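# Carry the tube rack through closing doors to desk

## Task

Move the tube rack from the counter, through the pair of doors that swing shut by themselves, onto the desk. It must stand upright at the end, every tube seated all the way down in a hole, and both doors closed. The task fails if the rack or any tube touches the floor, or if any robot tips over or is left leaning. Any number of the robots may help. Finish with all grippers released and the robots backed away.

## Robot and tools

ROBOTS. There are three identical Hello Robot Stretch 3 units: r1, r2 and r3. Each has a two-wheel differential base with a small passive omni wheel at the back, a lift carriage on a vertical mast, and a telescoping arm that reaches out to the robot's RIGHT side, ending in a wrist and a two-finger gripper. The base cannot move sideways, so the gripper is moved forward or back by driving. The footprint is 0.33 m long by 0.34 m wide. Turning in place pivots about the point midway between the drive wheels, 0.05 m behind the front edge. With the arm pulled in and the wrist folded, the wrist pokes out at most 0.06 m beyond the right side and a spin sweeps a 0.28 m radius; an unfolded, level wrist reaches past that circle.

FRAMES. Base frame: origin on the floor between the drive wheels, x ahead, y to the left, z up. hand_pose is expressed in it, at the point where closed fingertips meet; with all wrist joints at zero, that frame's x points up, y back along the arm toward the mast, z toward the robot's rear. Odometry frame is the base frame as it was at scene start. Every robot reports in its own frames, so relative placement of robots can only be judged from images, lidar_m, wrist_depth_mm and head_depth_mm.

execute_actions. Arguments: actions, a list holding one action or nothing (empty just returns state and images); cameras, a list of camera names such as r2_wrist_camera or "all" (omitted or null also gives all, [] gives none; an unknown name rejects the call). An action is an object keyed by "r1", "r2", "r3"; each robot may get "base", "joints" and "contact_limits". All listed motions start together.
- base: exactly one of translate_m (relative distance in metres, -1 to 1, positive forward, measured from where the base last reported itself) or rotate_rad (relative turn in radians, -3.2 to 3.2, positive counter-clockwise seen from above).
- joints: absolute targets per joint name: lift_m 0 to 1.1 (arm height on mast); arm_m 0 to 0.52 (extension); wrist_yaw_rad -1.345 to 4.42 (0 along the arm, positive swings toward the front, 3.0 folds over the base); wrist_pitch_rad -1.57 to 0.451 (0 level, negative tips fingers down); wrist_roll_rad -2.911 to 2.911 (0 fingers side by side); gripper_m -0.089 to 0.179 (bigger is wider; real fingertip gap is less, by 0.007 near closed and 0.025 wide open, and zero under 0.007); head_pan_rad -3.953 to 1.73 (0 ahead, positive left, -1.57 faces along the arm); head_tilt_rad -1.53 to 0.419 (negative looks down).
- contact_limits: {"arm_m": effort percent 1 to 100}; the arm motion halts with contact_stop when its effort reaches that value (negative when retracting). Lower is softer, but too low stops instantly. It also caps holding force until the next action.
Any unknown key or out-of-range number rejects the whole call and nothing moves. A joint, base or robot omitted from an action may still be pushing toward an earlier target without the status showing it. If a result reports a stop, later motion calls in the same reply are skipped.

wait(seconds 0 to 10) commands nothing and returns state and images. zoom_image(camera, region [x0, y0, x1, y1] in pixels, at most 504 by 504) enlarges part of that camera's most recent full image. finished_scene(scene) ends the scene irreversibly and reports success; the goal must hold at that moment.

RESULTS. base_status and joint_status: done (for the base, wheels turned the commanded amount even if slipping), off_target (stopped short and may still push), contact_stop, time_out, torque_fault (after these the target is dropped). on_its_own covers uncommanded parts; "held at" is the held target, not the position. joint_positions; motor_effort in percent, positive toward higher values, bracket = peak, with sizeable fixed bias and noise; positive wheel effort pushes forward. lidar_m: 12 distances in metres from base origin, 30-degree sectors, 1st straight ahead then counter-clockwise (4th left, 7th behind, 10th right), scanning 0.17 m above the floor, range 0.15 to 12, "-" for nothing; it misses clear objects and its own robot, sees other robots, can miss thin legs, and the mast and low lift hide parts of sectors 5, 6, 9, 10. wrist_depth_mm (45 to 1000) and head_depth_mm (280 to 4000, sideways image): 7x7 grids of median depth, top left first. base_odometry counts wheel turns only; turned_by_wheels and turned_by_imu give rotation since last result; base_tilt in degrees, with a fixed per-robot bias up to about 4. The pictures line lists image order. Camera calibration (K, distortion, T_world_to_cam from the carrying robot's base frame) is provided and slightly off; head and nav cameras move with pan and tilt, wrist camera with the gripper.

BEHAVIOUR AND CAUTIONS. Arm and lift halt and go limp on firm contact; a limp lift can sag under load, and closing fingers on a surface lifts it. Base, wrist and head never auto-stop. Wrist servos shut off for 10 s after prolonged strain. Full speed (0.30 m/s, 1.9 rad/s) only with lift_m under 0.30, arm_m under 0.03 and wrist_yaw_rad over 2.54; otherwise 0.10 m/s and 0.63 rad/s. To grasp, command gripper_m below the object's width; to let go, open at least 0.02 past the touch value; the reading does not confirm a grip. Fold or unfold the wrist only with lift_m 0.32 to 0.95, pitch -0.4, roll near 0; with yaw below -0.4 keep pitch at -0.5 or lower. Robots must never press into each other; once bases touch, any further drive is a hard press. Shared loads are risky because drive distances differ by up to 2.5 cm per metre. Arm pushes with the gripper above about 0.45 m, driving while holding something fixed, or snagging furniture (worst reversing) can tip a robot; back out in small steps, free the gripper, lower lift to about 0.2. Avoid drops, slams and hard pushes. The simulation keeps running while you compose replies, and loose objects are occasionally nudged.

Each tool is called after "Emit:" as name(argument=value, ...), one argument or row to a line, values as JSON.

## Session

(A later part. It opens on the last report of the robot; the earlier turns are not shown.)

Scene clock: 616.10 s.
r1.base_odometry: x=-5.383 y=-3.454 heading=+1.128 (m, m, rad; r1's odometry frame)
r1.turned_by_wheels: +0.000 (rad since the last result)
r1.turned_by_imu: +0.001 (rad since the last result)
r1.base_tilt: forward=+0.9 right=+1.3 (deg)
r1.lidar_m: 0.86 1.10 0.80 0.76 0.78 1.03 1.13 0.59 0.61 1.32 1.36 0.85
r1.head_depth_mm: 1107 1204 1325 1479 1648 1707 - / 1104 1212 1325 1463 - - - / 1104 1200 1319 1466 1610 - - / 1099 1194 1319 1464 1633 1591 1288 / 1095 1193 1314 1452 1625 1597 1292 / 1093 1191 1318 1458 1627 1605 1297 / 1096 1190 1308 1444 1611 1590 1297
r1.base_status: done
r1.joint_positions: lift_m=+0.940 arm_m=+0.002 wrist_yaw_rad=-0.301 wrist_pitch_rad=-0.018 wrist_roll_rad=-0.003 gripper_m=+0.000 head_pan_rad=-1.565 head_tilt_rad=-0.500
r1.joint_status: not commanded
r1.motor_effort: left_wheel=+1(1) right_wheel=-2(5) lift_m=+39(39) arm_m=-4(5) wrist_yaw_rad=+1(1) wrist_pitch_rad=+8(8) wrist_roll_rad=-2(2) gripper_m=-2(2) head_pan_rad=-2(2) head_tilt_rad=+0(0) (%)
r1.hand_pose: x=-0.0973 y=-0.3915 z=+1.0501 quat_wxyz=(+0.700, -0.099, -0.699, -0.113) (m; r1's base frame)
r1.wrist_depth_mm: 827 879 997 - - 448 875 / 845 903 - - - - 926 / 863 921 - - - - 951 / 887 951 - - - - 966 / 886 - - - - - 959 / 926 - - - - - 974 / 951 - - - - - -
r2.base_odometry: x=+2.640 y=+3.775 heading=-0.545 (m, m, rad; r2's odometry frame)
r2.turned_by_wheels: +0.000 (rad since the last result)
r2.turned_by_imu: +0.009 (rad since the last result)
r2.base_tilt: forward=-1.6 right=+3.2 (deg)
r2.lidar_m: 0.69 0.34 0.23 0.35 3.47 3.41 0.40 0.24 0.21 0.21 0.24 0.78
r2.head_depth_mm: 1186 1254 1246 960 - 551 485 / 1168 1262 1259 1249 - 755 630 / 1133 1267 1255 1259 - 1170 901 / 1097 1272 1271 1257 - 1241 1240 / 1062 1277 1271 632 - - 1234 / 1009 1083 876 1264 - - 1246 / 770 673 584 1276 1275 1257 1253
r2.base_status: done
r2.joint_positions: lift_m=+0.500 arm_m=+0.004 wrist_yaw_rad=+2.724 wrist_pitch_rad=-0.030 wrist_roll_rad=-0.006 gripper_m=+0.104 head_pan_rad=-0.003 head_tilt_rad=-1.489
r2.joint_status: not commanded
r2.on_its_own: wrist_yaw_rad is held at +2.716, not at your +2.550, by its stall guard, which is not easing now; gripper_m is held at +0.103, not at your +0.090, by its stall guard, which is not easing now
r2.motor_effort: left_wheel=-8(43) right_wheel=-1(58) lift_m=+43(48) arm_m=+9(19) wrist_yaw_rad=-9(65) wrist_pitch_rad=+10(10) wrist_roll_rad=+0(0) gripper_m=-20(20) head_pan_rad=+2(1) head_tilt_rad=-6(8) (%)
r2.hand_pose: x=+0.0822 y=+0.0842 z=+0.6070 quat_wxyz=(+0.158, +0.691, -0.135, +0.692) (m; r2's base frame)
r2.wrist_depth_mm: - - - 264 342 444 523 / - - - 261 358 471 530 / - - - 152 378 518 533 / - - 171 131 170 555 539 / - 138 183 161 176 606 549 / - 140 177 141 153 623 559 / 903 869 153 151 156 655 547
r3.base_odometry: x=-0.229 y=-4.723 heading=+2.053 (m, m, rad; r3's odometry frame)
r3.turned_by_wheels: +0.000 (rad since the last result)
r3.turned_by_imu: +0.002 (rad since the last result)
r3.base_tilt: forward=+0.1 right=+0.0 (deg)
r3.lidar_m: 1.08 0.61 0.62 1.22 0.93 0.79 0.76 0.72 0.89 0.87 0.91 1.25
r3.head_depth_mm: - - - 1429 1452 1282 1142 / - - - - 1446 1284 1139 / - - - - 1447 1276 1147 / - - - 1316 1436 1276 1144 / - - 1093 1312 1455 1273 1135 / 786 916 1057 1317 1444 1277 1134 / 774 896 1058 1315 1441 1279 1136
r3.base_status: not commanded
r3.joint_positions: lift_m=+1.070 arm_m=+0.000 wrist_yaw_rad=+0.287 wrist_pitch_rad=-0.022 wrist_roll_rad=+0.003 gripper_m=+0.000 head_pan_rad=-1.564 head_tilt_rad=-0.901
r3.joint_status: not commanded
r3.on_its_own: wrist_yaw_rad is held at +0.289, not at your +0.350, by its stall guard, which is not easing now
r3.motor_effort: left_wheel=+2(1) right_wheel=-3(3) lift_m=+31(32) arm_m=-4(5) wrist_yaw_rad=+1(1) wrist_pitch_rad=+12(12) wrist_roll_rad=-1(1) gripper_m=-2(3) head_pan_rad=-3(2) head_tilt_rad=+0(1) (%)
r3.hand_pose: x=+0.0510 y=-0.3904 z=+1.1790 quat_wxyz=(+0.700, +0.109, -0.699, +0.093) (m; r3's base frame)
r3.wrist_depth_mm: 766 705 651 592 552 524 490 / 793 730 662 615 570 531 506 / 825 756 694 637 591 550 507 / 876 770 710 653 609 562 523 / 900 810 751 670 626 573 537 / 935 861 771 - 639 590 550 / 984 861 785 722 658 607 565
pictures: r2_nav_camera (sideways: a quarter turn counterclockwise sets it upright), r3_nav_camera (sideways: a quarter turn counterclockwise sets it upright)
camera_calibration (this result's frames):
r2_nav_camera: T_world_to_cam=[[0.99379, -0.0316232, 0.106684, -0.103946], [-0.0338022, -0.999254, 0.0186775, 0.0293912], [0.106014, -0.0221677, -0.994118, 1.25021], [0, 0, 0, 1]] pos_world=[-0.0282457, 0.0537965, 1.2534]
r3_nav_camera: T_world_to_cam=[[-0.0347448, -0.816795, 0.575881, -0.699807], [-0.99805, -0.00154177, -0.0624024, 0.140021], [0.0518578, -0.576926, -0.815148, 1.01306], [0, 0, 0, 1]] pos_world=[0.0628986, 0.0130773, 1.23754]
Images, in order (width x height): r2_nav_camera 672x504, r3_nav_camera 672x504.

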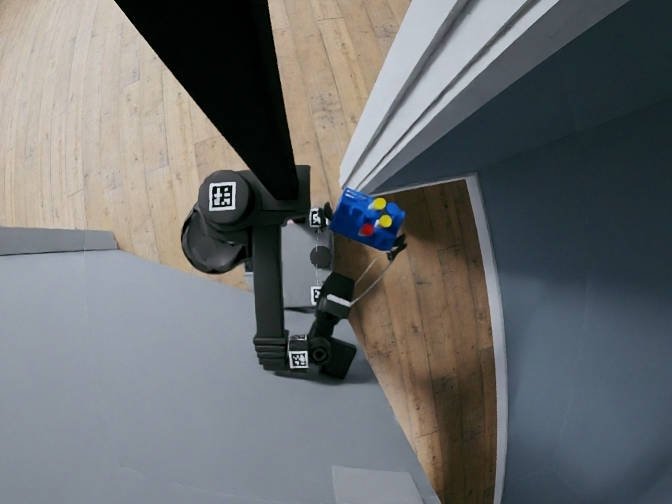

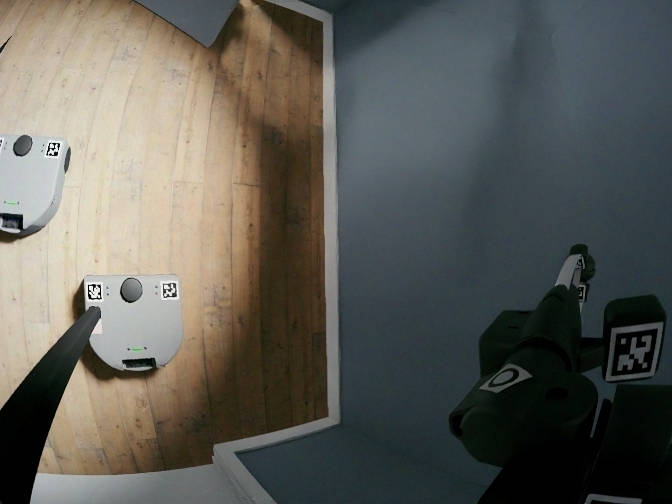

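Emit:
execute_actions(
  actions=[
    {"r2":{"base":{"translate_m":-0.25},"joints":{"wrist_yaw_rad":2.5}}},
  ],
  cameras=["r2_nav_camera"],
)

Emit:
execute_actions(
  actions=[
    {"r2":{"base":{"rotate_rad":-0.5}}},
  ],
  cameras=["r2_nav_camera"],
)

Scene clock: 620.17 s.
r1.base_odometry: x=-5.383 y=-3.454 heading=+1.128 (m, m, rad; r1's odometry frame)
r1.turned_by_wheels: +0.000 (rad since the last result)
r1.turned_by_imu: -0.001 (rad since the last result)
r1.base_tilt: forward=+0.9 right=+1.4 (deg)
r1.lidar_m: 0.77 1.10 0.80 0.76 0.78 1.03 1.13 0.59 0.61 1.32 0.74 0.73
r1.head_depth_mm: 1112 1218 1330 1469 1661 1719 - / 1107 1209 1327 1463 - - - / 1104 1208 1319 1466 1609 - - / 1099 1200 1311 1460 1653 1598 1296 / 1101 1201 1314 1460 1633 1593 1298 / 1094 1188 1309 1451 1629 1597 1290 / 1093 1192 1296 1451 1623 1599 1289
r1.base_status: not commanded
r1.joint_positions: lift_m=+0.940 arm_m=+0.002 wrist_yaw_rad=-0.301 wrist_pitch_rad=-0.018 wrist_roll_rad=-0.003 gripper_m=+0.000 head_pan_rad=-1.565 head_tilt_rad=-0.500
r1.joint_status: not commanded
r1.motor_effort: left_wheel=+0(0) right_wheel=-2(2) lift_m=+39(39) arm_m=-4(4) wrist_yaw_rad=+2(1) wrist_pitch_rad=+8(8) wrist_roll_rad=-2(2) gripper_m=-3(2) head_pan_rad=-2(2) head_tilt_rad=+0(0) (%)
r1.hand_pose: x=-0.0973 y=-0.3915 z=+1.0501 quat_wxyz=(+0.700, -0.099, -0.699, -0.113) (m; r1's base frame)
r1.wrist_depth_mm: 810 883 958 - - 442 871 / 847 913 - - - - 926 / 870 941 - - - - 938 / 866 952 - - - - 942 / 902 - - - - - 937 / 913 - - - - - 964 / 956 - - - - - -
r2.base_odometry: x=+2.426 y=+3.904 heading=-0.545 (m, m, rad; r2's odometry frame)
r2.turned_by_wheels: +0.000 (rad since the last result)
r2.turned_by_imu: +0.007 (rad since the last result)
r2.base_tilt: forward=-1.6 right=+3.2 (deg)
r2.lidar_m: 0.93 0.42 2.38 3.40 3.41 3.12 0.34 0.24 0.22 0.23 0.30 1.05
r2.head_depth_mm: 1265 1259 1247 1048 - 553 465 / 1266 1267 1257 1251 1097 713 574 / 1282 1264 1255 1255 - 999 748 / 1280 1273 704 1265 - 1245 1052 / 1287 1273 1201 1268 - - 1238 / 968 875 1270 1266 - - 1252 / 581 767 1280 1275 1273 1259 1262
r2.base_status: translate_m off_target (by the wheels' count: -0.2499 of -0.2500)
r2.joint_positions: lift_m=+0.500 arm_m=+0.005 wrist_yaw_rad=+2.503 wrist_pitch_rad=-0.030 wrist_roll_rad=-0.006 gripper_m=+0.104 head_pan_rad=-0.003 head_tilt_rad=-1.489
r2.joint_status: all done
r2.on_its_own: gripper_m is held at +0.103, not at your +0.090, by its stall guard, which is not easing now; left_wheel is at rest, and its effort (-20) is outside its rest range (-18 to +18)
r2.motor_effort: left_wheel=-20(23) right_wheel=-9(40) lift_m=+44(43) arm_m=+3(18) wrist_yaw_rad=-4(83) wrist_pitch_rad=+9(9) wrist_roll_rad=+0(0) gripper_m=-20(20) head_pan_rad=+1(1) head_tilt_rad=-5(5) (%)
r2.hand_pose: x=+0.1309 y=+0.0554 z=+0.6070 quat_wxyz=(+0.233, +0.672, -0.211, +0.670) (m; r2's base frame)
r2.wrist_depth_mm: - - - 468 401 697 672 / - - - 422 415 731 683 / - - - 130 434 768 691 / - - 171 131 169 804 703 / - 138 182 161 171 804 716 / - 140 177 141 152 819 731 / 878 869 153 150 156 883 724
r3.base_odometry: x=-0.229 y=-4.723 heading=+2.053 (m, m, rad; r3's odometry frame)
r3.turned_by_wheels: +0.000 (rad since the last result)
r3.turned_by_imu: +0.001 (rad since the last result)
r3.base_tilt: forward=+0.1 right=+0.1 (deg)
r3.lidar_m: 0.94 0.61 0.62 1.22 0.94 0.79 0.76 0.72 0.89 0.87 0.90 1.25
r3.head_depth_mm: - - - 1431 1449 1266 1137 / - - - - 1447 1270 1142 / - - - - 1449 1270 1150 / - - - 1322 1446 1277 1141 / - - 1091 1310 1445 1272 1137 / 786 915 1065 1312 1444 1278 1136 / 769 896 1058 1319 1452 1270 1140
r3.base_status: not commanded
r3.joint_positions: lift_m=+1.070 arm_m=+0.000 wrist_yaw_rad=+0.287 wrist_pitch_rad=-0.022 wrist_roll_rad=+0.003 gripper_m=+0.000 head_pan_rad=-1.564 head_tilt_rad=-0.901
r3.joint_status: not commanded
r3.on_its_own: wrist_yaw_rad is held at +0.289, not at your +0.350, by its stall guard, which is not easing now
r3.motor_effort: left_wheel=+2(1) right_wheel=-3(3) lift_m=+32(32) arm_m=-4(4) wrist_yaw_rad=+2(2) wrist_pitch_rad=+12(12) wrist_roll_rad=-1(1) gripper_m=-2(2) head_pan_rad=-3(3) head_tilt_rad=+0(0) (%)
r3.hand_pose: x=+0.0510 y=-0.3904 z=+1.1790 quat_wxyz=(+0.700, +0.109, -0.699, +0.093) (m; r3's base frame)
r3.wrist_depth_mm: 778 698 649 595 560 531 497 / 793 730 665 615 582 543 508 / 836 746 687 641 590 550 513 / 855 777 721 656 611 567 532 / 895 807 735 673 623 583 536 / 953 822 767 - 636 590 561 / 967 875 794 711 662 613 568
pictures: r2_nav_camera (sideways: a quarter turn counterclockwise sets it upright)
camera_calibration (this result's frames):
r2_nav_camera: T_world_to_cam=[[0.993789, -0.0316358, 0.106692, -0.103956], [-0.033815, -0.999254, 0.0186773, 0.0293916], [0.106021, -0.0221691, -0.994117, 1.25021], [0, 0, 0, 1]] pos_world=[-0.0282447, 0.0537969, 1.2534]
Images, in order (width x height): r2_nav_camera 672x504.

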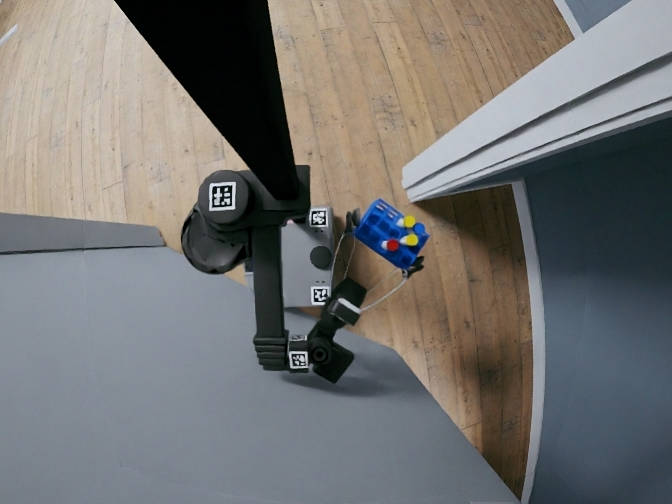

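Scene clock: 622.30 s.
r1.base_odometry: x=-5.383 y=-3.454 heading=+1.128 (m, m, rad; r1's odometry frame)
r1.turned_by_wheels: +0.000 (rad since the last result)
r1.turned_by_imu: +0.000 (rad since the last result)
r1.base_tilt: forward=+0.9 right=+1.3 (deg)
r1.lidar_m: 0.80 1.10 0.81 0.76 0.78 1.03 1.14 0.59 0.61 1.32 0.78 0.76
r1.head_depth_mm: 1112 1209 1328 1470 1649 1703 - / 1105 1203 1326 1465 - - - / 1104 1202 1306 1451 1603 - - / 1097 1195 1317 1452 1630 1597 1296 / 1098 1199 1311 1452 1639 1596 1294 / 1096 1202 1311 1455 1618 1590 1291 / 1092 1191 1304 1454 1623 1599 1296
r1.base_status: not commanded
r1.joint_positions: lift_m=+0.940 arm_m=+0.002 wrist_yaw_rad=-0.301 wrist_pitch_rad=-0.018 wrist_roll_rad=-0.003 gripper_m=+0.000 head_pan_rad=-1.565 head_tilt_rad=-0.500
r1.joint_status: not commanded
r1.motor_effort: left_wheel=+1(1) right_wheel=-2(2) lift_m=+39(39) arm_m=-4(4) wrist_yaw_rad=+2(1) wrist_pitch_rad=+8(8) wrist_roll_rad=-2(2) gripper_m=-3(2) head_pan_rad=-1(2) head_tilt_rad=+0(0) (%)
r1.hand_pose: x=-0.0973 y=-0.3915 z=+1.0501 quat_wxyz=(+0.700, -0.099, -0.699, -0.113) (m; r1's base frame)
r1.wrist_depth_mm: 818 879 959 - - 448 890 / 858 923 - - - - 938 / 881 926 - - - - 919 / 872 975 - - - - 939 / 895 - - - - - 941 / 919 - - - - - 963 / 953 - - - - - -
r2.base_odometry: x=+2.426 y=+3.904 heading=-1.045 (m, m, rad; r2's odometry frame)
r2.turned_by_wheels: -0.500 (rad since the last result)
r2.turned_by_imu: -0.172 (rad since the last result)
r2.base_tilt: forward=-1.6 right=+3.2 (deg)
r2.lidar_m: 0.89 0.38 0.38 3.28 3.42 3.30 0.45 0.26 0.22 0.22 0.25 0.43
r2.head_depth_mm: 1272 1261 1060 871 - 596 534 / 1265 1264 1258 1250 - 836 706 / 1281 1269 1257 1255 - 1240 1042 / 1281 1265 1268 1257 - 1243 1236 / 1291 1277 1264 1265 - - 1240 / 1285 1292 1186 1272 - - 1245 / 1116 758 951 1273 1277 1263 1254
r2.base_status: done
r2.joint_positions: lift_m=+0.500 arm_m=+0.003 wrist_yaw_rad=+2.536 wrist_pitch_rad=-0.030 wrist_roll_rad=-0.006 gripper_m=+0.104 head_pan_rad=-0.003 head_tilt_rad=-1.489
r2.joint_status: not commanded
r2.on_its_own: gripper_m is held at +0.103, not at your +0.090, by its stall guard, which is not easing now; arm_m is at rest, and its effort (+21) is outside its rest range (-14 to +14); wrist_yaw_rad is at rest, and its effort (-40) is outside its rest range (-12 to +12)
r2.motor_effort: left_wheel=+2(22) right_wheel=-9(80) lift_m=+45(45) arm_m=+21(27) wrist_yaw_rad=-40(76) wrist_pitch_rad=+10(10) wrist_roll_rad=+0(0) gripper_m=-20(21) head_pan_rad=+1(1) head_tilt_rad=-6(5) (%)
r2.hand_pose: x=+0.1240 y=+0.0617 z=+0.6068 quat_wxyz=(+0.222, +0.676, -0.199, +0.674) (m; r2's base frame)
r2.wrist_depth_mm: - - - 387 596 726 647 / - - - 383 637 743 658 / - - - 152 691 751 665 / - - 171 132 170 768 687 / - 138 183 161 176 763 694 / - 140 178 141 153 780 713 / 896 871 153 151 156 851 714
r3.base_odometry: x=-0.229 y=-4.723 heading=+2.053 (m, m, rad; r3's odometry frame)
r3.turned_by_wheels: +0.000 (rad since the last result)
r3.turned_by_imu: +0.001 (rad since the last result)
r3.base_tilt: forward=+0.1 right=+0.0 (deg)
r3.lidar_m: 0.97 0.61 0.61 1.22 0.93 0.79 0.76 0.72 0.90 0.87 0.90 1.25
r3.head_depth_mm: - - - 1427 1456 1270 1143 / - - - - 1442 1271 1135 / - - - - 1451 1279 1155 / - - - 1324 1437 1282 1138 / - - 1097 1320 1447 1274 1138 / 787 915 1060 1313 1438 1277 1141 / 769 894 1057 1311 1438 1276 1140
r3.base_status: not commanded
r3.joint_positions: lift_m=+1.070 arm_m=+0.000 wrist_yaw_rad=+0.287 wrist_pitch_rad=-0.022 wrist_roll_rad=+0.003 gripper_m=+0.000 head_pan_rad=-1.564 head_tilt_rad=-0.901
r3.joint_status: not commanded
r3.on_its_own: wrist_yaw_rad is held at +0.289, not at your +0.350, by its stall guard, which is not easing now
r3.motor_effort: left_wheel=+2(2) right_wheel=-3(3) lift_m=+31(32) arm_m=-4(4) wrist_yaw_rad=+2(1) wrist_pitch_rad=+12(11) wrist_roll_rad=-1(1) gripper_m=-2(2) head_pan_rad=-2(4) head_tilt_rad=+0(0) (%)
r3.hand_pose: x=+0.0510 y=-0.3904 z=+1.1790 quat_wxyz=(+0.700, +0.109, -0.699, +0.093) (m; r3's base frame)
r3.wrist_depth_mm: 781 699 653 596 556 528 494 / 814 726 666 620 572 534 509 / 830 757 686 630 589 545 513 / 876 795 710 660 608 570 522 / 904 823 744 670 625 581 549 / 952 852 775 - 627 588 549 / 997 874 789 726 655 605 567
pictures: r2_nav_camera (sideways: a quarter turn counterclockwise sets it upright)
camera_calibration (this result's frames):
r2_nav_camera: T_world_to_cam=[[0.993795, -0.0314643, 0.106683, -0.103945], [-0.0336423, -0.999259, 0.0186776, 0.0293902], [0.106017, -0.0221507, -0.994118, 1.25021], [0, 0, 0, 1]] pos_world=[-0.0282544, 0.053791, 1.2534]
Images, in order (width x height): r2_nav_camera 672x504.

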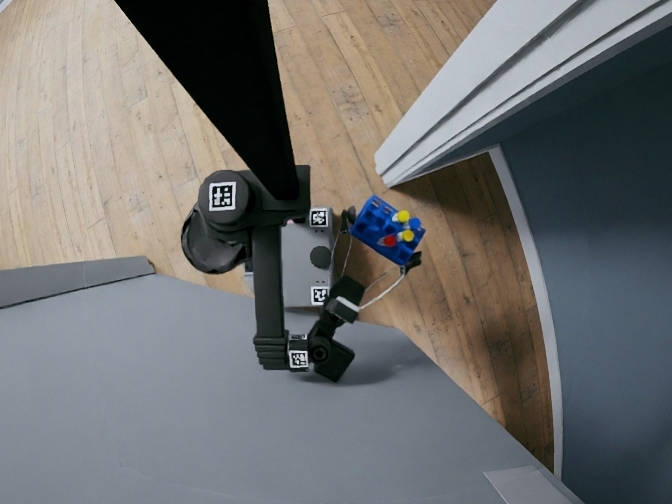

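Emit:
execute_actions(
  actions=[
    {"r2":{"base":{"translate_m":-0.13},"joints":{"wrist_yaw_rad":2.7}}},
  ],
  cameras=[],
)

Emit:
execute_actions(
  actions=[
    {"r2":{"base":{"rotate_rad":1.5}}},
  ],
  cameras=["r2_nav_camera"],
)

Scene clock: 625.73 s.
r1.base_odometry: x=-5.383 y=-3.454 heading=+1.128 (m, m, rad; r1's odometry frame)
r1.turned_by_wheels: +0.000 (rad since the last result)
r1.turned_by_imu: -0.001 (rad since the last result)
r1.base_tilt: forward=+0.9 right=+1.3 (deg)
r1.lidar_m: 0.76 1.10 0.80 0.76 0.78 1.03 1.14 0.59 0.61 1.32 0.73 0.71
r1.head_depth_mm: 1111 1210 1328 1477 1646 1711 - / 1101 1208 1321 1467 - - - / 1100 1201 1311 1470 1607 - - / 1099 1203 1315 1457 1634 1593 1297 / 1101 1195 1311 1457 1626 1593 1289 / 1092 1191 1310 1451 1636 1591 1295 / 1095 1188 1309 1441 1622 1593 1284
r1.base_status: not commanded
r1.joint_positions: lift_m=+0.940 arm_m=+0.002 wrist_yaw_rad=-0.301 wrist_pitch_rad=-0.018 wrist_roll_rad=-0.003 gripper_m=+0.000 head_pan_rad=-1.565 head_tilt_rad=-0.500
r1.joint_status: not commanded
r1.motor_effort: left_wheel=+1(1) right_wheel=-2(2) lift_m=+39(39) arm_m=-4(4) wrist_yaw_rad=+2(2) wrist_pitch_rad=+8(8) wrist_roll_rad=-2(2) gripper_m=-2(2) head_pan_rad=-2(1) head_tilt_rad=+0(0) (%)
r1.hand_pose: x=-0.0973 y=-0.3915 z=+1.0501 quat_wxyz=(+0.700, -0.099, -0.699, -0.113) (m; r1's base frame)
r1.wrist_depth_mm: 819 900 974 - - 448 894 / 840 920 - - - - 924 / 856 928 - - - - 937 / 867 935 - - - - 929 / 906 - - - - - 940 / 915 - - - - - 964 / 925 - - - - - -
r2.base_odometry: x=+2.361 y=+4.017 heading=-1.045 (m, m, rad; r2's odometry frame)
r2.turned_by_wheels: -0.001 (rad since the last result)
r2.turned_by_imu: +0.044 (rad since the last result)
r2.base_tilt: forward=-1.6 right=+3.2 (deg)
r2.lidar_m: 1.00 0.48 0.52 3.40 3.36 3.20 0.37 0.24 0.21 0.21 0.26 0.50
r2.head_depth_mm: 1267 1251 1179 894 - 544 476 / 1269 1260 1255 1257 - 740 608 / 1274 1266 1260 1252 - 1103 835 / 1281 1279 1268 1260 - 1239 1150 / 1293 1286 1272 631 - - 1248 / 1299 1033 1281 1269 - - 1251 / 701 849 1283 1274 1276 1254 1256
r2.base_status: translate_m off_target (by the wheels' count: -0.1299 of -0.1300)
r2.joint_positions: lift_m=+0.500 arm_m=+0.005 wrist_yaw_rad=+2.701 wrist_pitch_rad=-0.030 wrist_roll_rad=-0.006 gripper_m=+0.104 head_pan_rad=-0.003 head_tilt_rad=-1.489
r2.joint_status: all done
r2.on_its_own: gripper_m is held at +0.103, not at your +0.090, by its stall guard, which is not easing now; left_wheel is at rest, and its effort (-28) is outside its rest range (-18 to +18)
r2.motor_effort: left_wheel=-28(39) right_wheel=-1(41) lift_m=+45(45) arm_m=+3(22) wrist_yaw_rad=-2(79) wrist_pitch_rad=+10(10) wrist_roll_rad=+0(0) gripper_m=-20(20) head_pan_rad=+1(1) head_tilt_rad=-6(6) (%)
r2.hand_pose: x=+0.0876 y=+0.0813 z=+0.6068 quat_wxyz=(+0.166, +0.690, -0.143, +0.690) (m; r2's base frame)
r2.wrist_depth_mm: - - - - 489 431 715 / - - - - 470 451 747 / - - - 130 479 540 765 / - - 172 131 170 602 781 / - 138 183 161 171 772 791 / - 140 177 141 153 876 803 / 885 864 153 151 156 847 814
r3.base_odometry: x=-0.229 y=-4.723 heading=+2.053 (m, m, rad; r3's odometry frame)
r3.turned_by_wheels: +0.000 (rad since the last result)
r3.turned_by_imu: +0.001 (rad since the last result)
r3.base_tilt: forward=+0.1 right=+0.0 (deg)
r3.lidar_m: 0.92 0.61 0.61 1.22 0.93 0.79 0.76 0.72 0.89 0.87 0.90 1.25
r3.head_depth_mm: - - - 1418 1458 1282 1134 / - - - - 1450 1276 1153 / - - - - 1441 1269 1146 / - - - 1313 1438 1273 1143 / - - 1099 1315 1455 1273 1137 / 788 913 1066 1313 1455 1281 1141 / 773 894 1053 1305 1449 1270 1134
r3.base_status: not commanded
r3.joint_positions: lift_m=+1.070 arm_m=+0.000 wrist_yaw_rad=+0.287 wrist_pitch_rad=-0.022 wrist_roll_rad=+0.003 gripper_m=+0.000 head_pan_rad=-1.564 head_tilt_rad=-0.901
r3.joint_status: not commanded
r3.on_its_own: wrist_yaw_rad is held at +0.289, not at your +0.350, by its stall guard, which is not easing now
r3.motor_effort: left_wheel=+2(1) right_wheel=-3(3) lift_m=+30(30) arm_m=-4(4) wrist_yaw_rad=+1(2) wrist_pitch_rad=+12(12) wrist_roll_rad=-1(1) gripper_m=-2(2) head_pan_rad=-2(3) head_tilt_rad=+1(0) (%)
r3.hand_pose: x=+0.0510 y=-0.3904 z=+1.1790 quat_wxyz=(+0.700, +0.109, -0.699, +0.093) (m; r3's base frame)
r3.wrist_depth_mm: 785 696 656 602 563 527 491 / 796 734 673 617 572 538 500 / 828 753 687 642 587 548 515 / 869 782 718 654 608 559 530 / 909 817 733 674 630 571 544 / 937 843 770 - 635 602 550 / 987 875 789 722 668 606 565
pictures: none
No camera images: the call's "cameras" was empty. Leave "cameras" out to get every camera's image.

Scene clock: 629.07 s.
r1.base_odometry: x=-5.383 y=-3.454 heading=+1.128 (m, m, rad; r1's odometry frame)
r1.turned_by_wheels: +0.000 (rad since the last result)
r1.turned_by_imu: -0.001 (rad since the last result)
r1.base_tilt: forward=+0.9 right=+1.3 (deg)
r1.lidar_m: 0.69 1.10 0.80 0.76 0.78 1.03 1.14 0.59 0.61 1.32 0.62 0.62
r1.head_depth_mm: 1109 1209 1334 1475 1655 1723 - / 1109 1212 1333 1480 - - - / 1104 1206 1316 1461 1616 - - / 1099 1202 1318 1460 1640 1602 1298 / 1100 1191 1307 1453 1627 1598 1295 / 1091 1192 1309 1450 1622 1603 1294 / 1094 1188 1310 1437 1615 1577 1293
r1.base_status: not commanded
r1.joint_positions: lift_m=+0.940 arm_m=+0.002 wrist_yaw_rad=-0.301 wrist_pitch_rad=-0.018 wrist_roll_rad=-0.003 gripper_m=+0.000 head_pan_rad=-1.565 head_tilt_rad=-0.500
r1.joint_status: not commanded
r1.motor_effort: left_wheel=+0(1) right_wheel=-2(2) lift_m=+39(39) arm_m=-4(4) wrist_yaw_rad=+2(1) wrist_pitch_rad=+8(8) wrist_roll_rad=-2(2) gripper_m=-2(2) head_pan_rad=-1(2) head_tilt_rad=+0(0) (%)
r1.hand_pose: x=-0.0973 y=-0.3915 z=+1.0501 quat_wxyz=(+0.700, -0.099, -0.699, -0.113) (m; r1's base frame)
r1.wrist_depth_mm: 812 891 970 - - 445 890 / 826 900 - - - - 937 / 855 924 - - - - 934 / 880 961 - - - - 955 / 902 - - - - - 957 / 920 - - - - - 963 / 952 - - - - - -
r2.base_odometry: x=+2.361 y=+4.017 heading=+0.454 (m, m, rad; r2's odometry frame)
r2.turned_by_wheels: +1.500 (rad since the last result)
r2.turned_by_imu: +1.469 (rad since the last result)
r2.base_tilt: forward=-1.6 right=+3.3 (deg)
r2.lidar_m: 3.15 3.37 3.20 0.49 0.30 0.27 0.27 0.33 1.32 1.02 0.48 0.48
r2.head_depth_mm: 1261 1259 1251 1241 - 1194 721 / 1263 1264 1254 1243 - 1029 659 / 1272 1258 1260 1263 - 921 606 / 1278 1280 1258 1263 - 941 548 / 1289 1277 1268 630 - - 496 / 1301 1286 1279 1271 - - 481 / 1293 1291 1277 1276 1196 583 463
r2.base_status: done
r2.joint_positions: lift_m=+0.500 arm_m=+0.005 wrist_yaw_rad=+2.701 wrist_pitch_rad=-0.030 wrist_roll_rad=-0.006 gripper_m=+0.104 head_pan_rad=-0.003 head_tilt_rad=-1.489
r2.joint_status: not commanded
r2.on_its_own: gripper_m is held at +0.103, not at your +0.090, by its stall guard, which is not easing now; left_wheel is at rest, and its effort (-24) is outside its rest range (-18 to +18); right_wheel is at rest, and its effort (-22) is outside its rest range (-18 to +18)
r2.motor_effort: left_wheel=-24(49) right_wheel=-22(45) lift_m=+44(45) arm_m=+3(3) wrist_yaw_rad=-1(1) wrist_pitch_rad=+10(10) wrist_roll_rad=+0(0) gripper_m=-20(20) head_pan_rad=+1(2) head_tilt_rad=-5(6) (%)
r2.hand_pose: x=+0.0876 y=+0.0813 z=+0.6068 quat_wxyz=(+0.166, +0.690, -0.143, +0.690) (m; r2's base frame)
r2.wrist_depth_mm: 465 - - - - - - / 482 - - - - - - / 451 - - 131 - - - / 457 573 171 132 169 - - / 442 138 183 161 170 - - / 418 140 177 141 153 - - / 502 588 153 150 156 985 -
r3.base_odometry: x=-0.229 y=-4.723 heading=+2.053 (m, m, rad; r3's odometry frame)
r3.turned_by_wheels: +0.000 (rad since the last result)
r3.turned_by_imu: +0.001 (rad since the last result)
r3.base_tilt: forward=+0.2 right=+0.0 (deg)
r3.lidar_m: 0.83 0.61 0.61 1.22 0.93 0.79 0.76 0.72 0.89 0.87 0.90 1.25
r3.head_depth_mm: - - - 1424 1455 1272 1137 / - - - - 1448 1274 1138 / - - - - 1444 1275 1141 / - - - 1329 1462 1280 1138 / - - 1104 1318 1436 1275 1142 / 787 916 1064 1306 1457 1277 1138 / 770 899 1064 1309 1440 1269 1140
r3.base_status: not commanded
r3.joint_positions: lift_m=+1.070 arm_m=+0.000 wrist_yaw_rad=+0.287 wrist_pitch_rad=-0.022 wrist_roll_rad=+0.003 gripper_m=+0.000 head_pan_rad=-1.564 head_tilt_rad=-0.901
r3.joint_status: not commanded
r3.on_its_own: wrist_yaw_rad is held at +0.289, not at your +0.350, by its stall guard, which is not easing now
r3.motor_effort: left_wheel=+2(1) right_wheel=-3(3) lift_m=+31(31) arm_m=-4(4) wrist_yaw_rad=+1(2) wrist_pitch_rad=+12(11) wrist_roll_rad=-1(1) gripper_m=-2(2) head_pan_rad=-3(2) head_tilt_rad=+0(0) (%)
r3.hand_pose: x=+0.0510 y=-0.3904 z=+1.1790 quat_wxyz=(+0.700, +0.109, -0.699, +0.093) (m; r3's base frame)
r3.wrist_depth_mm: 778 713 654 600 557 524 487 / 786 741 665 619 574 531 506 / 832 761 696 631 590 552 512 / 868 783 723 646 603 559 528 / 904 830 738 667 625 579 541 / 945 841 768 - 625 589 559 / 967 882 784 722 676 614 575
pictures: r2_nav_camera (sideways: a quarter turn counterclockwise sets it upright)
camera_calibration (this result's frames):
r2_nav_camera: T_world_to_cam=[[0.993812, -0.0314625, 0.106529, -0.103744], [-0.0336376, -0.999259, 0.0186824, 0.0293839], [0.105862, -0.0221501, -0.994134, 1.25024], [0, 0, 0, 1]] pos_world=[-0.028262, 0.053791, 1.2534]
Images, in order (width x height): r2_nav_camera 672x504.

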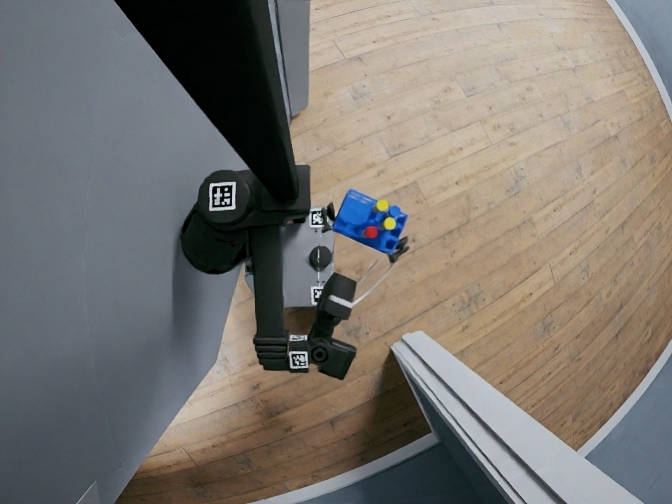

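Emit:
execute_actions(
  actions=[
    {"r2":{"base":{"rotate_rad":0.25}}},
  ],
  cameras=[],
)

Emit:
execute_actions(
  actions=[
    {"r2":{"base":{"translate_m":0.9},"joints":{"head_tilt_rad":-0.7,"head_pan_rad":0.5,"lift_m":0.8}}},
  ],
  cameras=["r2_nav_camera"],
)

Scene clock: 631.00 s.
r1.base_odometry: x=-5.383 y=-3.454 heading=+1.128 (m, m, rad; r1's odometry frame)
r1.turned_by_wheels: +0.000 (rad since the last result)
r1.turned_by_imu: +0.000 (rad since the last result)
r1.base_tilt: forward=+1.1 right=+1.4 (deg)
r1.lidar_m: 0.71 1.10 0.80 0.76 0.78 1.03 1.13 0.59 0.61 1.32 0.64 0.64
r1.head_depth_mm: 1107 1208 1333 1474 1666 1709 - / 1103 1203 1326 1460 - - - / 1101 1206 1325 1465 1621 - - / 1103 1192 1313 1460 1647 1596 1301 / 1099 1199 1314 1452 1631 1603 1291 / 1094 1197 1318 1453 1612 1601 1292 / 1090 1191 1306 1439 1620 1586 1293
r1.base_status: not commanded
r1.joint_positions: lift_m=+0.940 arm_m=+0.002 wrist_yaw_rad=-0.301 wrist_pitch_rad=-0.018 wrist_roll_rad=-0.003 gripper_m=+0.000 head_pan_rad=-1.565 head_tilt_rad=-0.500
r1.joint_status: not commanded
r1.motor_effort: left_wheel=+0(1) right_wheel=-2(2) lift_m=+39(39) arm_m=-4(4) wrist_yaw_rad=+2(1) wrist_pitch_rad=+8(9) wrist_roll_rad=-2(2) gripper_m=-1(2) head_pan_rad=-2(2) head_tilt_rad=+0(0) (%)
r1.hand_pose: x=-0.0973 y=-0.3915 z=+1.0501 quat_wxyz=(+0.700, -0.099, -0.699, -0.113) (m; r1's base frame)
r1.wrist_depth_mm: 813 908 972 - - 448 879 / 847 900 - - - - 922 / 857 937 - - - - 944 / 879 963 - - - - 964 / 893 - - - - - 945 / 920 - - - - - 983 / 943 - - - - - -
r2.base_odometry: x=+2.361 y=+4.017 heading=+0.704 (m, m, rad; r2's odometry frame)
r2.turned_by_wheels: +0.250 (rad since the last result)
r2.turned_by_imu: +0.251 (rad since the last result)
r2.base_tilt: forward=-1.6 right=+3.2 (deg)
r2.lidar_m: 3.36 3.37 3.05 0.36 0.27 0.26 0.28 0.39 1.11 1.00 0.47 2.46
r2.head_depth_mm: 1262 1253 1255 1249 - 1226 959 / 1275 1269 1251 1254 - 1235 798 / 1274 1267 1261 1253 - 1052 680 / 1295 1276 1262 1257 - 1001 581 / 1284 1282 1275 631 - - 502 / 1289 1288 1276 1260 - - 466 / 1304 1284 1288 1272 930 521 433
r2.base_status: done
r2.joint_positions: lift_m=+0.500 arm_m=+0.005 wrist_yaw_rad=+2.701 wrist_pitch_rad=-0.030 wrist_roll_rad=-0.006 gripper_m=+0.104 head_pan_rad=-0.003 head_tilt_rad=-1.489
r2.joint_status: not commanded
r2.on_its_own: gripper_m is held at +0.103, not at your +0.090, by its stall guard, which is not easing now; left_wheel is at rest, and its effort (-20) is outside its rest range (-18 to +18); right_wheel is at rest, and its effort (-24) is outside its rest range (-18 to +18)
r2.motor_effort: left_wheel=-20(28) right_wheel=-24(23) lift_m=+44(44) arm_m=+2(3) wrist_yaw_rad=-2(2) wrist_pitch_rad=+10(10) wrist_roll_rad=+0(0) gripper_m=-21(20) head_pan_rad=+1(1) head_tilt_rad=-6(5) (%)
r2.hand_pose: x=+0.0876 y=+0.0813 z=+0.6068 quat_wxyz=(+0.166, +0.690, -0.143, +0.690) (m; r2's base frame)
r2.wrist_depth_mm: 343 452 - - - - - / 349 459 - - - - - / 343 469 - 130 - - - / 347 430 171 131 170 - - / 352 138 183 161 171 - - / - 141 177 140 153 - - / 382 427 153 151 156 979 -
r3.base_odometry: x=-0.229 y=-4.723 heading=+2.053 (m, m, rad; r3's odometry frame)
r3.turned_by_wheels: +0.000 (rad since the last result)
r3.turned_by_imu: +0.001 (rad since the last result)
r3.base_tilt: forward=+0.1 right=+0.0 (deg)
r3.lidar_m: 0.85 0.61 0.62 1.22 0.93 0.79 0.76 0.72 0.89 0.87 0.90 1.25
r3.head_depth_mm: - - - 1434 1440 1280 1132 / - - - - 1446 1273 1146 / - - - - 1443 1277 1143 / - - - 1314 1445 1274 1136 / - - 1095 1314 1455 1273 1140 / 787 918 1065 1314 1463 1276 1133 / 771 894 1066 1304 1450 1269 1135
r3.base_status: not commanded
r3.joint_positions: lift_m=+1.070 arm_m=+0.000 wrist_yaw_rad=+0.287 wrist_pitch_rad=-0.022 wrist_roll_rad=+0.003 gripper_m=+0.000 head_pan_rad=-1.564 head_tilt_rad=-0.901
r3.joint_status: not commanded
r3.on_its_own: wrist_yaw_rad is held at +0.289, not at your +0.350, by its stall guard, which is not easing now
r3.motor_effort: left_wheel=+2(2) right_wheel=-3(3) lift_m=+31(32) arm_m=-4(3) wrist_yaw_rad=+2(2) wrist_pitch_rad=+12(12) wrist_roll_rad=-1(1) gripper_m=-2(2) head_pan_rad=-2(3) head_tilt_rad=+0(0) (%)
r3.hand_pose: x=+0.0510 y=-0.3904 z=+1.1790 quat_wxyz=(+0.700, +0.109, -0.699, +0.093) (m; r3's base frame)
r3.wrist_depth_mm: 775 710 652 603 562 523 491 / 813 721 670 620 566 537 507 / 831 754 692 630 590 548 513 / 839 786 709 652 604 558 523 / 886 797 745 671 615 582 544 / 936 839 790 - 625 595 550 / 984 881 776 717 669 609 564
pictures: none
No camera images: the call's "cameras" was empty. Leave "cameras" out to get every camera's image.

Scene clock: 641.37 s.
r1.base_odometry: x=-5.383 y=-3.454 heading=+1.128 (m, m, rad; r1's odometry frame)
r1.turned_by_wheels: +0.000 (rad since the last result)
r1.turned_by_imu: -0.002 (rad since the last result)
r1.base_tilt: forward=+0.9 right=+1.3 (deg)
r1.lidar_m: 1.09 1.10 0.80 0.76 0.79 1.03 1.14 0.59 0.61 1.32 1.36 1.15
r1.head_depth_mm: 1109 1212 1328 1476 1645 1711 - / 1104 1205 1318 1461 - - - / 1099 1207 1323 1460 1620 - - / 1106 1197 1316 1461 1627 1592 1287 / 1096 1200 1314 1457 1634 1593 1286 / 1091 1197 1304 1449 1637 1603 1296 / 1088 1191 1307 1448 1633 1586 1293
r1.base_status: not commanded
r1.joint_positions: lift_m=+0.940 arm_m=+0.002 wrist_yaw_rad=-0.301 wrist_pitch_rad=-0.018 wrist_roll_rad=-0.003 gripper_m=+0.000 head_pan_rad=-1.565 head_tilt_rad=-0.500
r1.joint_status: not commanded
r1.motor_effort: left_wheel=+1(1) right_wheel=-2(2) lift_m=+39(39) arm_m=-4(5) wrist_yaw_rad=+1(1) wrist_pitch_rad=+8(8) wrist_roll_rad=-2(2) gripper_m=-2(2) head_pan_rad=-2(3) head_tilt_rad=-1(0) (%)
r1.hand_pose: x=-0.0973 y=-0.3915 z=+1.0501 quat_wxyz=(+0.700, -0.099, -0.699, -0.113) (m; r1's base frame)
r1.wrist_depth_mm: 829 887 965 - - 444 880 / 839 897 - - - - 915 / 850 929 - - - - 914 / 876 942 - - - - 938 / 891 - - - - - 946 / 923 - - - - - 967 / 953 - - - - - -
r2.base_odometry: x=+3.047 y=+4.599 heading=+0.704 (m, m, rad; r2's odometry frame)
r2.turned_by_wheels: +0.000 (rad since the last result)
r2.turned_by_imu: +0.004 (rad since the last result)
r2.base_tilt: forward=-1.6 right=+3.3 (deg)
r2.lidar_m: 2.48 2.49 2.79 2.41 1.19 0.82 0.74 0.72 0.81 1.54 1.87 2.26
r2.head_depth_mm: 2074 2338 2353 1891 1543 1323 1161 / 2164 2396 2359 1855 1535 1323 1159 / 2236 2509 2350 1859 1551 1325 1177 / 2317 2595 2368 1868 1545 1324 343 / 2378 2732 2370 1884 1548 1327 304 / 2490 2774 2378 1893 1552 1335 1160 / 2592 2915 2383 1894 1553 1335 1161
r2.base_status: done
r2.joint_positions: lift_m=+0.800 arm_m=+0.005 wrist_yaw_rad=+2.701 wrist_pitch_rad=-0.030 wrist_roll_rad=-0.006 gripper_m=+0.104 head_pan_rad=+0.493 head_tilt_rad=-0.705
r2.joint_status: all done
r2.on_its_own: gripper_m is held at +0.103, not at your +0.090, by its stall guard, which is not easing now
r2.motor_effort: left_wheel=-3(14) right_wheel=+3(17) lift_m=+50(51) arm_m=+3(3) wrist_yaw_rad=-1(1) wrist_pitch_rad=+10(10) wrist_roll_rad=+0(0) gripper_m=-20(20) head_pan_rad=+4(25) head_tilt_rad=+2(36) (%)
r2.hand_pose: x=+0.0876 y=+0.0813 z=+0.9067 quat_wxyz=(+0.166, +0.690, -0.143, +0.690) (m; r2's base frame)
r2.wrist_depth_mm: - - - - - - - / - - - - - - - / - - - 131 - - - / - - 171 132 170 - - / - 138 182 161 171 - - / - 141 178 141 153 - - / - - 153 150 156 - -
r3.base_odometry: x=-0.229 y=-4.723 heading=+2.053 (m, m, rad; r3's odometry frame)
r3.turned_by_wheels: +0.000 (rad since the last result)
r3.turned_by_imu: +0.003 (rad since the last result)
r3.base_tilt: forward=+0.1 right=+0.1 (deg)
r3.lidar_m: 1.54 0.61 0.62 1.22 0.93 0.79 0.76 0.72 0.89 0.87 0.90 1.25
r3.head_depth_mm: - - - 1423 1458 1277 1132 / - - - - 1456 1273 1143 / - - - - 1443 1277 1148 / - - - 1314 1438 1273 1134 / - - 1089 1319 1448 1269 1137 / 786 915 1062 1304 1445 1279 1134 / 773 893 1053 1305 1436 1275 1145
r3.base_status: not commanded
r3.joint_positions: lift_m=+1.070 arm_m=+0.000 wrist_yaw_rad=+0.287 wrist_pitch_rad=-0.022 wrist_roll_rad=+0.003 gripper_m=+0.000 head_pan_rad=-1.564 head_tilt_rad=-0.901
r3.joint_status: not commanded
r3.on_its_own: wrist_yaw_rad is held at +0.289, not at your +0.350, by its stall guard, which is not easing now
r3.motor_effort: left_wheel=+2(2) right_wheel=-3(3) lift_m=+31(32) arm_m=-4(4) wrist_yaw_rad=+2(1) wrist_pitch_rad=+12(12) wrist_roll_rad=-1(1) gripper_m=-2(2) head_pan_rad=-2(3) head_tilt_rad=+1(0) (%)
r3.hand_pose: x=+0.0510 y=-0.3904 z=+1.1790 quat_wxyz=(+0.700, +0.109, -0.699, +0.093) (m; r3's base frame)
r3.wrist_depth_mm: 766 713 646 599 562 515 487 / 806 717 677 619 573 530 502 / 823 763 692 645 589 551 506 / 863 803 712 657 608 567 528 / 914 806 743 669 623 581 533 / 937 835 768 - 635 592 551 / 989 867 790 717 664 608 568
pictures: r2_nav_camera (sideways: a quarter turn counterclockwise sets it upright)
camera_calibration (this result's frames):
r2_nav_camera: T_world_to_cam=[[0.566774, 0.27182, 0.777741, -0.975459], [0.441982, -0.896983, -0.00859698, 0.0619919], [0.695284, 0.34862, -0.628526, 0.771531], [0, 0, 0, 1]] pos_world=[-0.0109675, 0.0517834, 1.24411]
Images, in order (width x height): r2_nav_camera 672x504.

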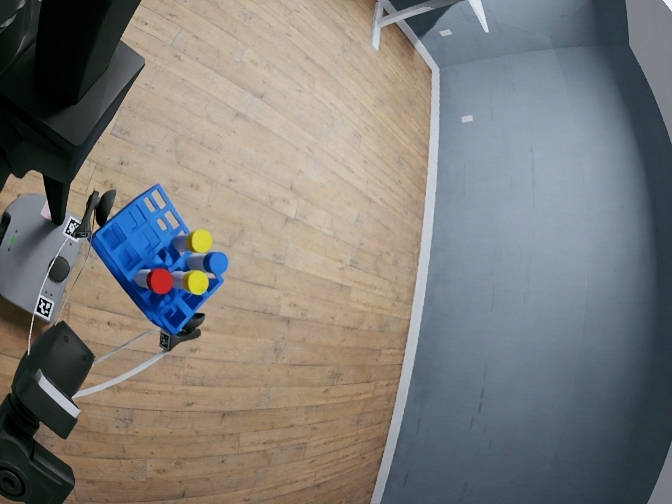

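Emit:
execute_actions(
  actions=[
    {"r2":{"base":{"rotate_rad":1.8},"joints":{"head_pan_rad":0,"head_tilt_rad":-0.5}}},
  ],
  cameras=[],
)

Emit:
execute_actions(
  actions=[
    {"r2":{"base":{"translate_m":1.0}}},
  ],
  cameras=["r2_nav_camera","r2_head_camera"],
)

Scene clock: 645.77 s.
r1.base_odometry: x=-5.383 y=-3.454 heading=+1.128 (m, m, rad; r1's odometry frame)
r1.turned_by_wheels: +0.000 (rad since the last result)
r1.turned_by_imu: -0.001 (rad since the last result)
r1.base_tilt: forward=+0.9 right=+1.4 (deg)
r1.lidar_m: 1.09 1.10 0.80 0.76 0.78 1.03 1.14 0.59 0.60 1.32 1.36 1.15
r1.head_depth_mm: 1105 1219 1332 1471 1656 1721 - / 1103 1200 1324 1462 - - - / 1103 1202 1320 1466 1617 - - / 1100 1205 1322 1460 1646 1590 1304 / 1099 1194 1325 1456 1640 1589 1297 / 1098 1191 1312 1443 1626 1597 1295 / 1094 1191 1300 1452 1625 1592 1297
r1.base_status: not commanded
r1.joint_positions: lift_m=+0.940 arm_m=+0.002 wrist_yaw_rad=-0.301 wrist_pitch_rad=-0.018 wrist_roll_rad=-0.003 gripper_m=+0.000 head_pan_rad=-1.565 head_tilt_rad=-0.500
r1.joint_status: not commanded
r1.motor_effort: left_wheel=+1(1) right_wheel=-2(2) lift_m=+39(39) arm_m=-4(4) wrist_yaw_rad=+1(1) wrist_pitch_rad=+8(8) wrist_roll_rad=-2(2) gripper_m=-2(2) head_pan_rad=-2(1) head_tilt_rad=+0(0) (%)
r1.hand_pose: x=-0.0973 y=-0.3915 z=+1.0501 quat_wxyz=(+0.700, -0.099, -0.699, -0.113) (m; r1's base frame)
r1.wrist_depth_mm: 827 896 967 - - 448 882 / 841 910 - - - - 916 / 858 933 - - - - 941 / 883 958 - - - - 949 / 897 - - - - - 956 / 936 - - - - - 964 / 955 - - - - - -
r2.base_odometry: x=+3.047 y=+4.599 heading=+2.504 (m, m, rad; r2's odometry frame)
r2.turned_by_wheels: +1.800 (rad since the last result)
r2.turned_by_imu: +1.819 (rad since the last result)
r2.base_tilt: forward=-1.6 right=+3.2 (deg)
r2.lidar_m: 2.23 0.99 0.76 0.73 0.77 0.99 1.86 1.95 2.55 2.49 2.61 2.81
r2.head_depth_mm: 2427 2620 2902 2463 1859 1499 1270 / 2441 2542 2996 2440 1864 1518 1263 / 2438 2677 2978 2433 1864 1511 1274 / 2479 2727 2961 2422 1871 1502 1272 / 2506 2719 2950 2411 1871 1510 1263 / 1988 2057 2092 2170 1857 1507 1269 / 1509 1532 1572 1602 1626 1495 1268
r2.base_status: done
r2.joint_positions: lift_m=+0.800 arm_m=+0.005 wrist_yaw_rad=+2.701 wrist_pitch_rad=-0.030 wrist_roll_rad=-0.006 gripper_m=+0.104 head_pan_rad=+0.007 head_tilt_rad=-0.507
r2.joint_status: all done
r2.on_its_own: gripper_m is held at +0.103, not at your +0.090, by its stall guard, which is not easing now
r2.motor_effort: left_wheel=-3(7) right_wheel=+4(7) lift_m=+50(49) arm_m=+3(3) wrist_yaw_rad=-1(2) wrist_pitch_rad=+10(10) wrist_roll_rad=+0(0) gripper_m=-20(20) head_pan_rad=-3(28) head_tilt_rad=+4(20) (%)
r2.hand_pose: x=+0.0876 y=+0.0812 z=+0.9067 quat_wxyz=(+0.166, +0.690, -0.143, +0.690) (m; r2's base frame)
r2.wrist_depth_mm: 598 647 716 790 895 937 - / 618 675 738 781 904 - - / 635 692 772 130 970 - - / 653 683 172 131 170 - - / 672 138 182 160 170 - - / 680 140 178 140 154 - - / 736 771 153 151 155 - -
r3.base_odometry: x=-0.229 y=-4.723 heading=+2.053 (m, m, rad; r3's odometry frame)
r3.turned_by_wheels: +0.000 (rad since the last result)
r3.turned_by_imu: +0.001 (rad since the last result)
r3.base_tilt: forward=+0.1 right=+0.0 (deg)
r3.lidar_m: 1.54 0.61 0.62 1.22 0.94 0.78 0.76 0.72 0.89 0.87 0.90 1.25
r3.head_depth_mm: - - - 1432 1451 1275 1137 / - - - - 1466 1273 1138 / - - - - 1447 1284 1144 / - - - 1319 1445 1271 1139 / - - 1093 1310 1445 1277 1138 / 789 915 1068 1308 1444 1277 1136 / 771 892 1064 1308 1446 1277 1137
r3.base_status: not commanded
r3.joint_positions: lift_m=+1.070 arm_m=+0.000 wrist_yaw_rad=+0.287 wrist_pitch_rad=-0.022 wrist_roll_rad=+0.003 gripper_m=+0.000 head_pan_rad=-1.564 head_tilt_rad=-0.901
r3.joint_status: not commanded
r3.on_its_own: wrist_yaw_rad is held at +0.289, not at your +0.350, by its stall guard, which is not easing now
r3.motor_effort: left_wheel=+1(2) right_wheel=-3(3) lift_m=+32(31) arm_m=-4(4) wrist_yaw_rad=+2(2) wrist_pitch_rad=+12(12) wrist_roll_rad=-1(1) gripper_m=-2(2) head_pan_rad=-3(2) head_tilt_rad=+0(1) (%)
r3.hand_pose: x=+0.0510 y=-0.3904 z=+1.1790 quat_wxyz=(+0.700, +0.109, -0.699, +0.093) (m; r3's base frame)
r3.wrist_depth_mm: 774 712 664 604 555 525 492 / 794 726 678 619 572 536 497 / 826 751 687 625 583 551 514 / 863 780 719 657 601 570 525 / 895 802 751 666 619 576 546 / 938 837 770 - 636 593 549 / 984 864 780 722 665 608 566
pictures: none
No camera images: the call's "cameras" was empty. Leave "cameras" out to get every camera's image.

Scene clock: 657.13 s.
r1.base_odometry: x=-5.383 y=-3.454 heading=+1.128 (m, m, rad; r1's odometry frame)
r1.turned_by_wheels: +0.000 (rad since the last result)
r1.turned_by_imu: -0.002 (rad since the last result)
r1.base_tilt: forward=+1.0 right=+1.3 (deg)
r1.lidar_m: 1.09 1.10 0.80 0.76 0.78 1.03 1.13 0.59 0.61 1.33 1.36 1.15
r1.head_depth_mm: 1110 1202 1327 1464 1654 1706 - / 1105 1206 1319 1454 - - - / 1110 1202 1326 1462 1611 - - / 1103 1203 1312 1451 1634 1599 1295 / 1099 1195 1315 1461 1626 1595 1294 / 1098 1195 1305 1455 1624 1583 1297 / 1094 1191 1298 1454 1623 1591 1287
r1.base_status: not commanded
r1.joint_positions: lift_m=+0.940 arm_m=+0.002 wrist_yaw_rad=-0.301 wrist_pitch_rad=-0.018 wrist_roll_rad=-0.003 gripper_m=+0.000 head_pan_rad=-1.565 head_tilt_rad=-0.500
r1.joint_status: not commanded
r1.motor_effort: left_wheel=+0(0) right_wheel=-2(2) lift_m=+39(39) arm_m=-4(4) wrist_yaw_rad=+1(2) wrist_pitch_rad=+8(8) wrist_roll_rad=-2(2) gripper_m=-2(3) head_pan_rad=-2(2) head_tilt_rad=+0(0) (%)
r1.hand_pose: x=-0.0973 y=-0.3915 z=+1.0501 quat_wxyz=(+0.700, -0.099, -0.699, -0.113) (m; r1's base frame)
r1.wrist_depth_mm: 827 910 935 - - 449 873 / 836 906 - - - - 938 / 853 931 - - - - 934 / 884 955 - - - - 937 / 893 - - - - - 966 / 920 - - - - - 952 / 965 - - - - - -
r2.base_odometry: x=+2.244 y=+5.195 heading=+2.504 (m, m, rad; r2's odometry frame)
r2.turned_by_wheels: +0.000 (rad since the last result)
r2.turned_by_imu: +0.004 (rad since the last result)
r2.base_tilt: forward=-1.6 right=+3.2 (deg)
r2.lidar_m: 1.41 0.84 0.64 0.62 0.64 1.03 2.86 3.01 2.59 2.52 2.01 1.95
r2.head_depth_mm: 1575 1636 1881 2122 1854 1508 1262 / 1580 1661 1414 2054 1753 1509 1263 / 1585 1736 1952 2132 1868 1519 1270 / 1593 1761 1973 2171 1865 1513 1269 / 1624 1790 1970 2204 1872 1506 1269 / 1628 1767 1915 1990 1821 1517 1272 / 1377 1406 1438 1479 1509 1445 1275
r2.base_status: done
r2.joint_positions: lift_m=+0.800 arm_m=+0.005 wrist_yaw_rad=+2.701 wrist_pitch_rad=-0.030 wrist_roll_rad=-0.006 gripper_m=+0.104 head_pan_rad=+0.007 head_tilt_rad=-0.507
r2.joint_status: not commanded
r2.on_its_own: gripper_m is held at +0.103, not at your +0.090, by its stall guard, which is not easing now
r2.motor_effort: left_wheel=-4(4) right_wheel=+3(8) lift_m=+50(50) arm_m=+2(2) wrist_yaw_rad=-1(2) wrist_pitch_rad=+10(10) wrist_roll_rad=+0(0) gripper_m=-20(20) head_pan_rad=-2(3) head_tilt_rad=+3(3) (%)
r2.hand_pose: x=+0.0876 y=+0.0812 z=+0.9067 quat_wxyz=(+0.166, +0.690, -0.143, +0.690) (m; r2's base frame)
r2.wrist_depth_mm: 518 553 608 675 754 871 - / 528 572 637 667 813 921 - / 539 594 651 131 834 972 - / 552 598 171 132 170 - - / 571 138 182 160 171 - - / 582 140 177 140 153 - - / 635 644 153 151 155 - -
r3.base_odometry: x=-0.229 y=-4.723 heading=+2.053 (m, m, rad; r3's odometry frame)
r3.turned_by_wheels: +0.000 (rad since the last result)
r3.turned_by_imu: +0.003 (rad since the last result)
r3.base_tilt: forward=+0.1 right=+0.0 (deg)
r3.lidar_m: 1.54 0.61 0.62 1.22 0.94 0.79 0.76 0.72 0.90 0.87 0.90 1.25
r3.head_depth_mm: - - - 1429 1448 1275 1135 / - - - - 1455 1280 1136 / - - - - 1450 1276 1141 / - - - 1324 1448 1279 1138 / - - 1099 1309 1443 1270 1139 / 786 916 1060 1307 1447 1276 1133 / 770 894 1063 1302 1447 1278 1141
r3.base_status: not commanded
r3.joint_positions: lift_m=+1.070 arm_m=+0.000 wrist_yaw_rad=+0.287 wrist_pitch_rad=-0.022 wrist_roll_rad=+0.003 gripper_m=+0.000 head_pan_rad=-1.564 head_tilt_rad=-0.901
r3.joint_status: not commanded
r3.on_its_own: wrist_yaw_rad is held at +0.289, not at your +0.350, by its stall guard, which is not easing now
r3.motor_effort: left_wheel=+1(2) right_wheel=-2(2) lift_m=+32(32) arm_m=-4(4) wrist_yaw_rad=+1(1) wrist_pitch_rad=+11(12) wrist_roll_rad=-1(1) gripper_m=-3(3) head_pan_rad=-3(3) head_tilt_rad=+1(0) (%)
r3.hand_pose: x=+0.0510 y=-0.3904 z=+1.1790 quat_wxyz=(+0.700, +0.109, -0.699, +0.093) (m; r3's base frame)
r3.wrist_depth_mm: 778 709 650 603 557 515 492 / 788 720 678 621 576 536 499 / 837 755 679 635 593 547 512 / 863 772 708 655 602 554 527 / 897 806 743 673 621 580 540 / 943 832 775 - 632 592 552 / 969 887 791 730 670 616 571
pictures: r2_head_camera (sideways: a quarter turn clockwise sets it upright), r2_nav_camera (sideways: a quarter turn counterclockwise sets it upright)
camera_calibration (this result's frames):
r2_head_camera: T_world_to_cam=[[-0.517874, -0.0202291, -0.855217, 1.13436], [-0.029077, 0.999559, -0.00603582, 0.00914036], [0.854962, 0.0217414, -0.518234, 0.623356], [0, 0, 0, 1]] pos_world=[0.0547748, 0.000258106, 1.29322]
r2_nav_camera: T_world_to_cam=[[0.463282, -0.0254115, 0.885847, -1.11578], [-0.025558, -0.999556, -0.0153071, 0.0735828], [0.885842, -0.0155489, -0.463726, 0.555958], [0, 0, 0, 1]] pos_world=[0.0263117, 0.0538409, 1.24735]
Images, in order (width x height): r2_head_camera 896x504, r2_nav_camera 672x504.

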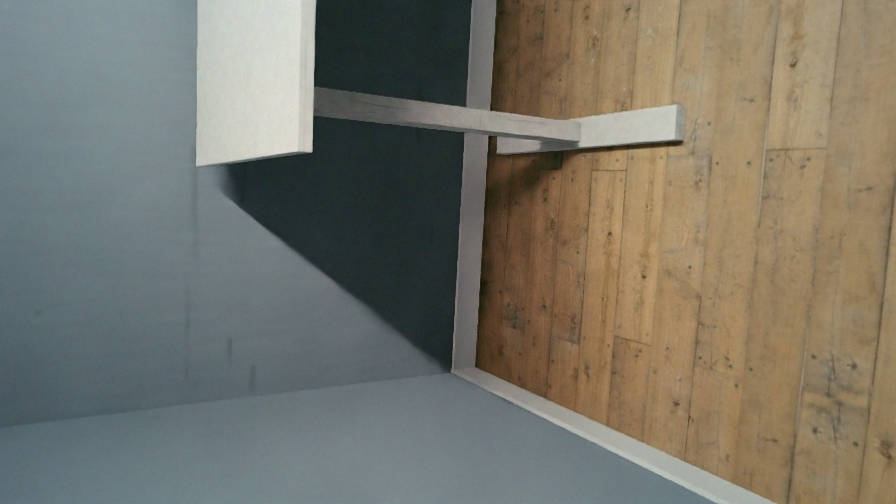

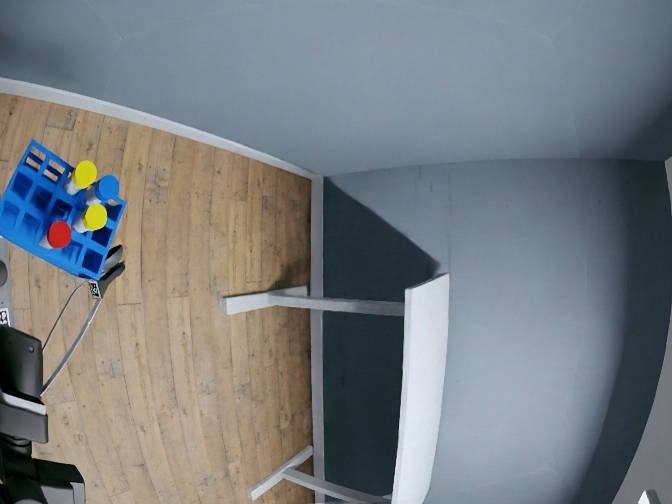

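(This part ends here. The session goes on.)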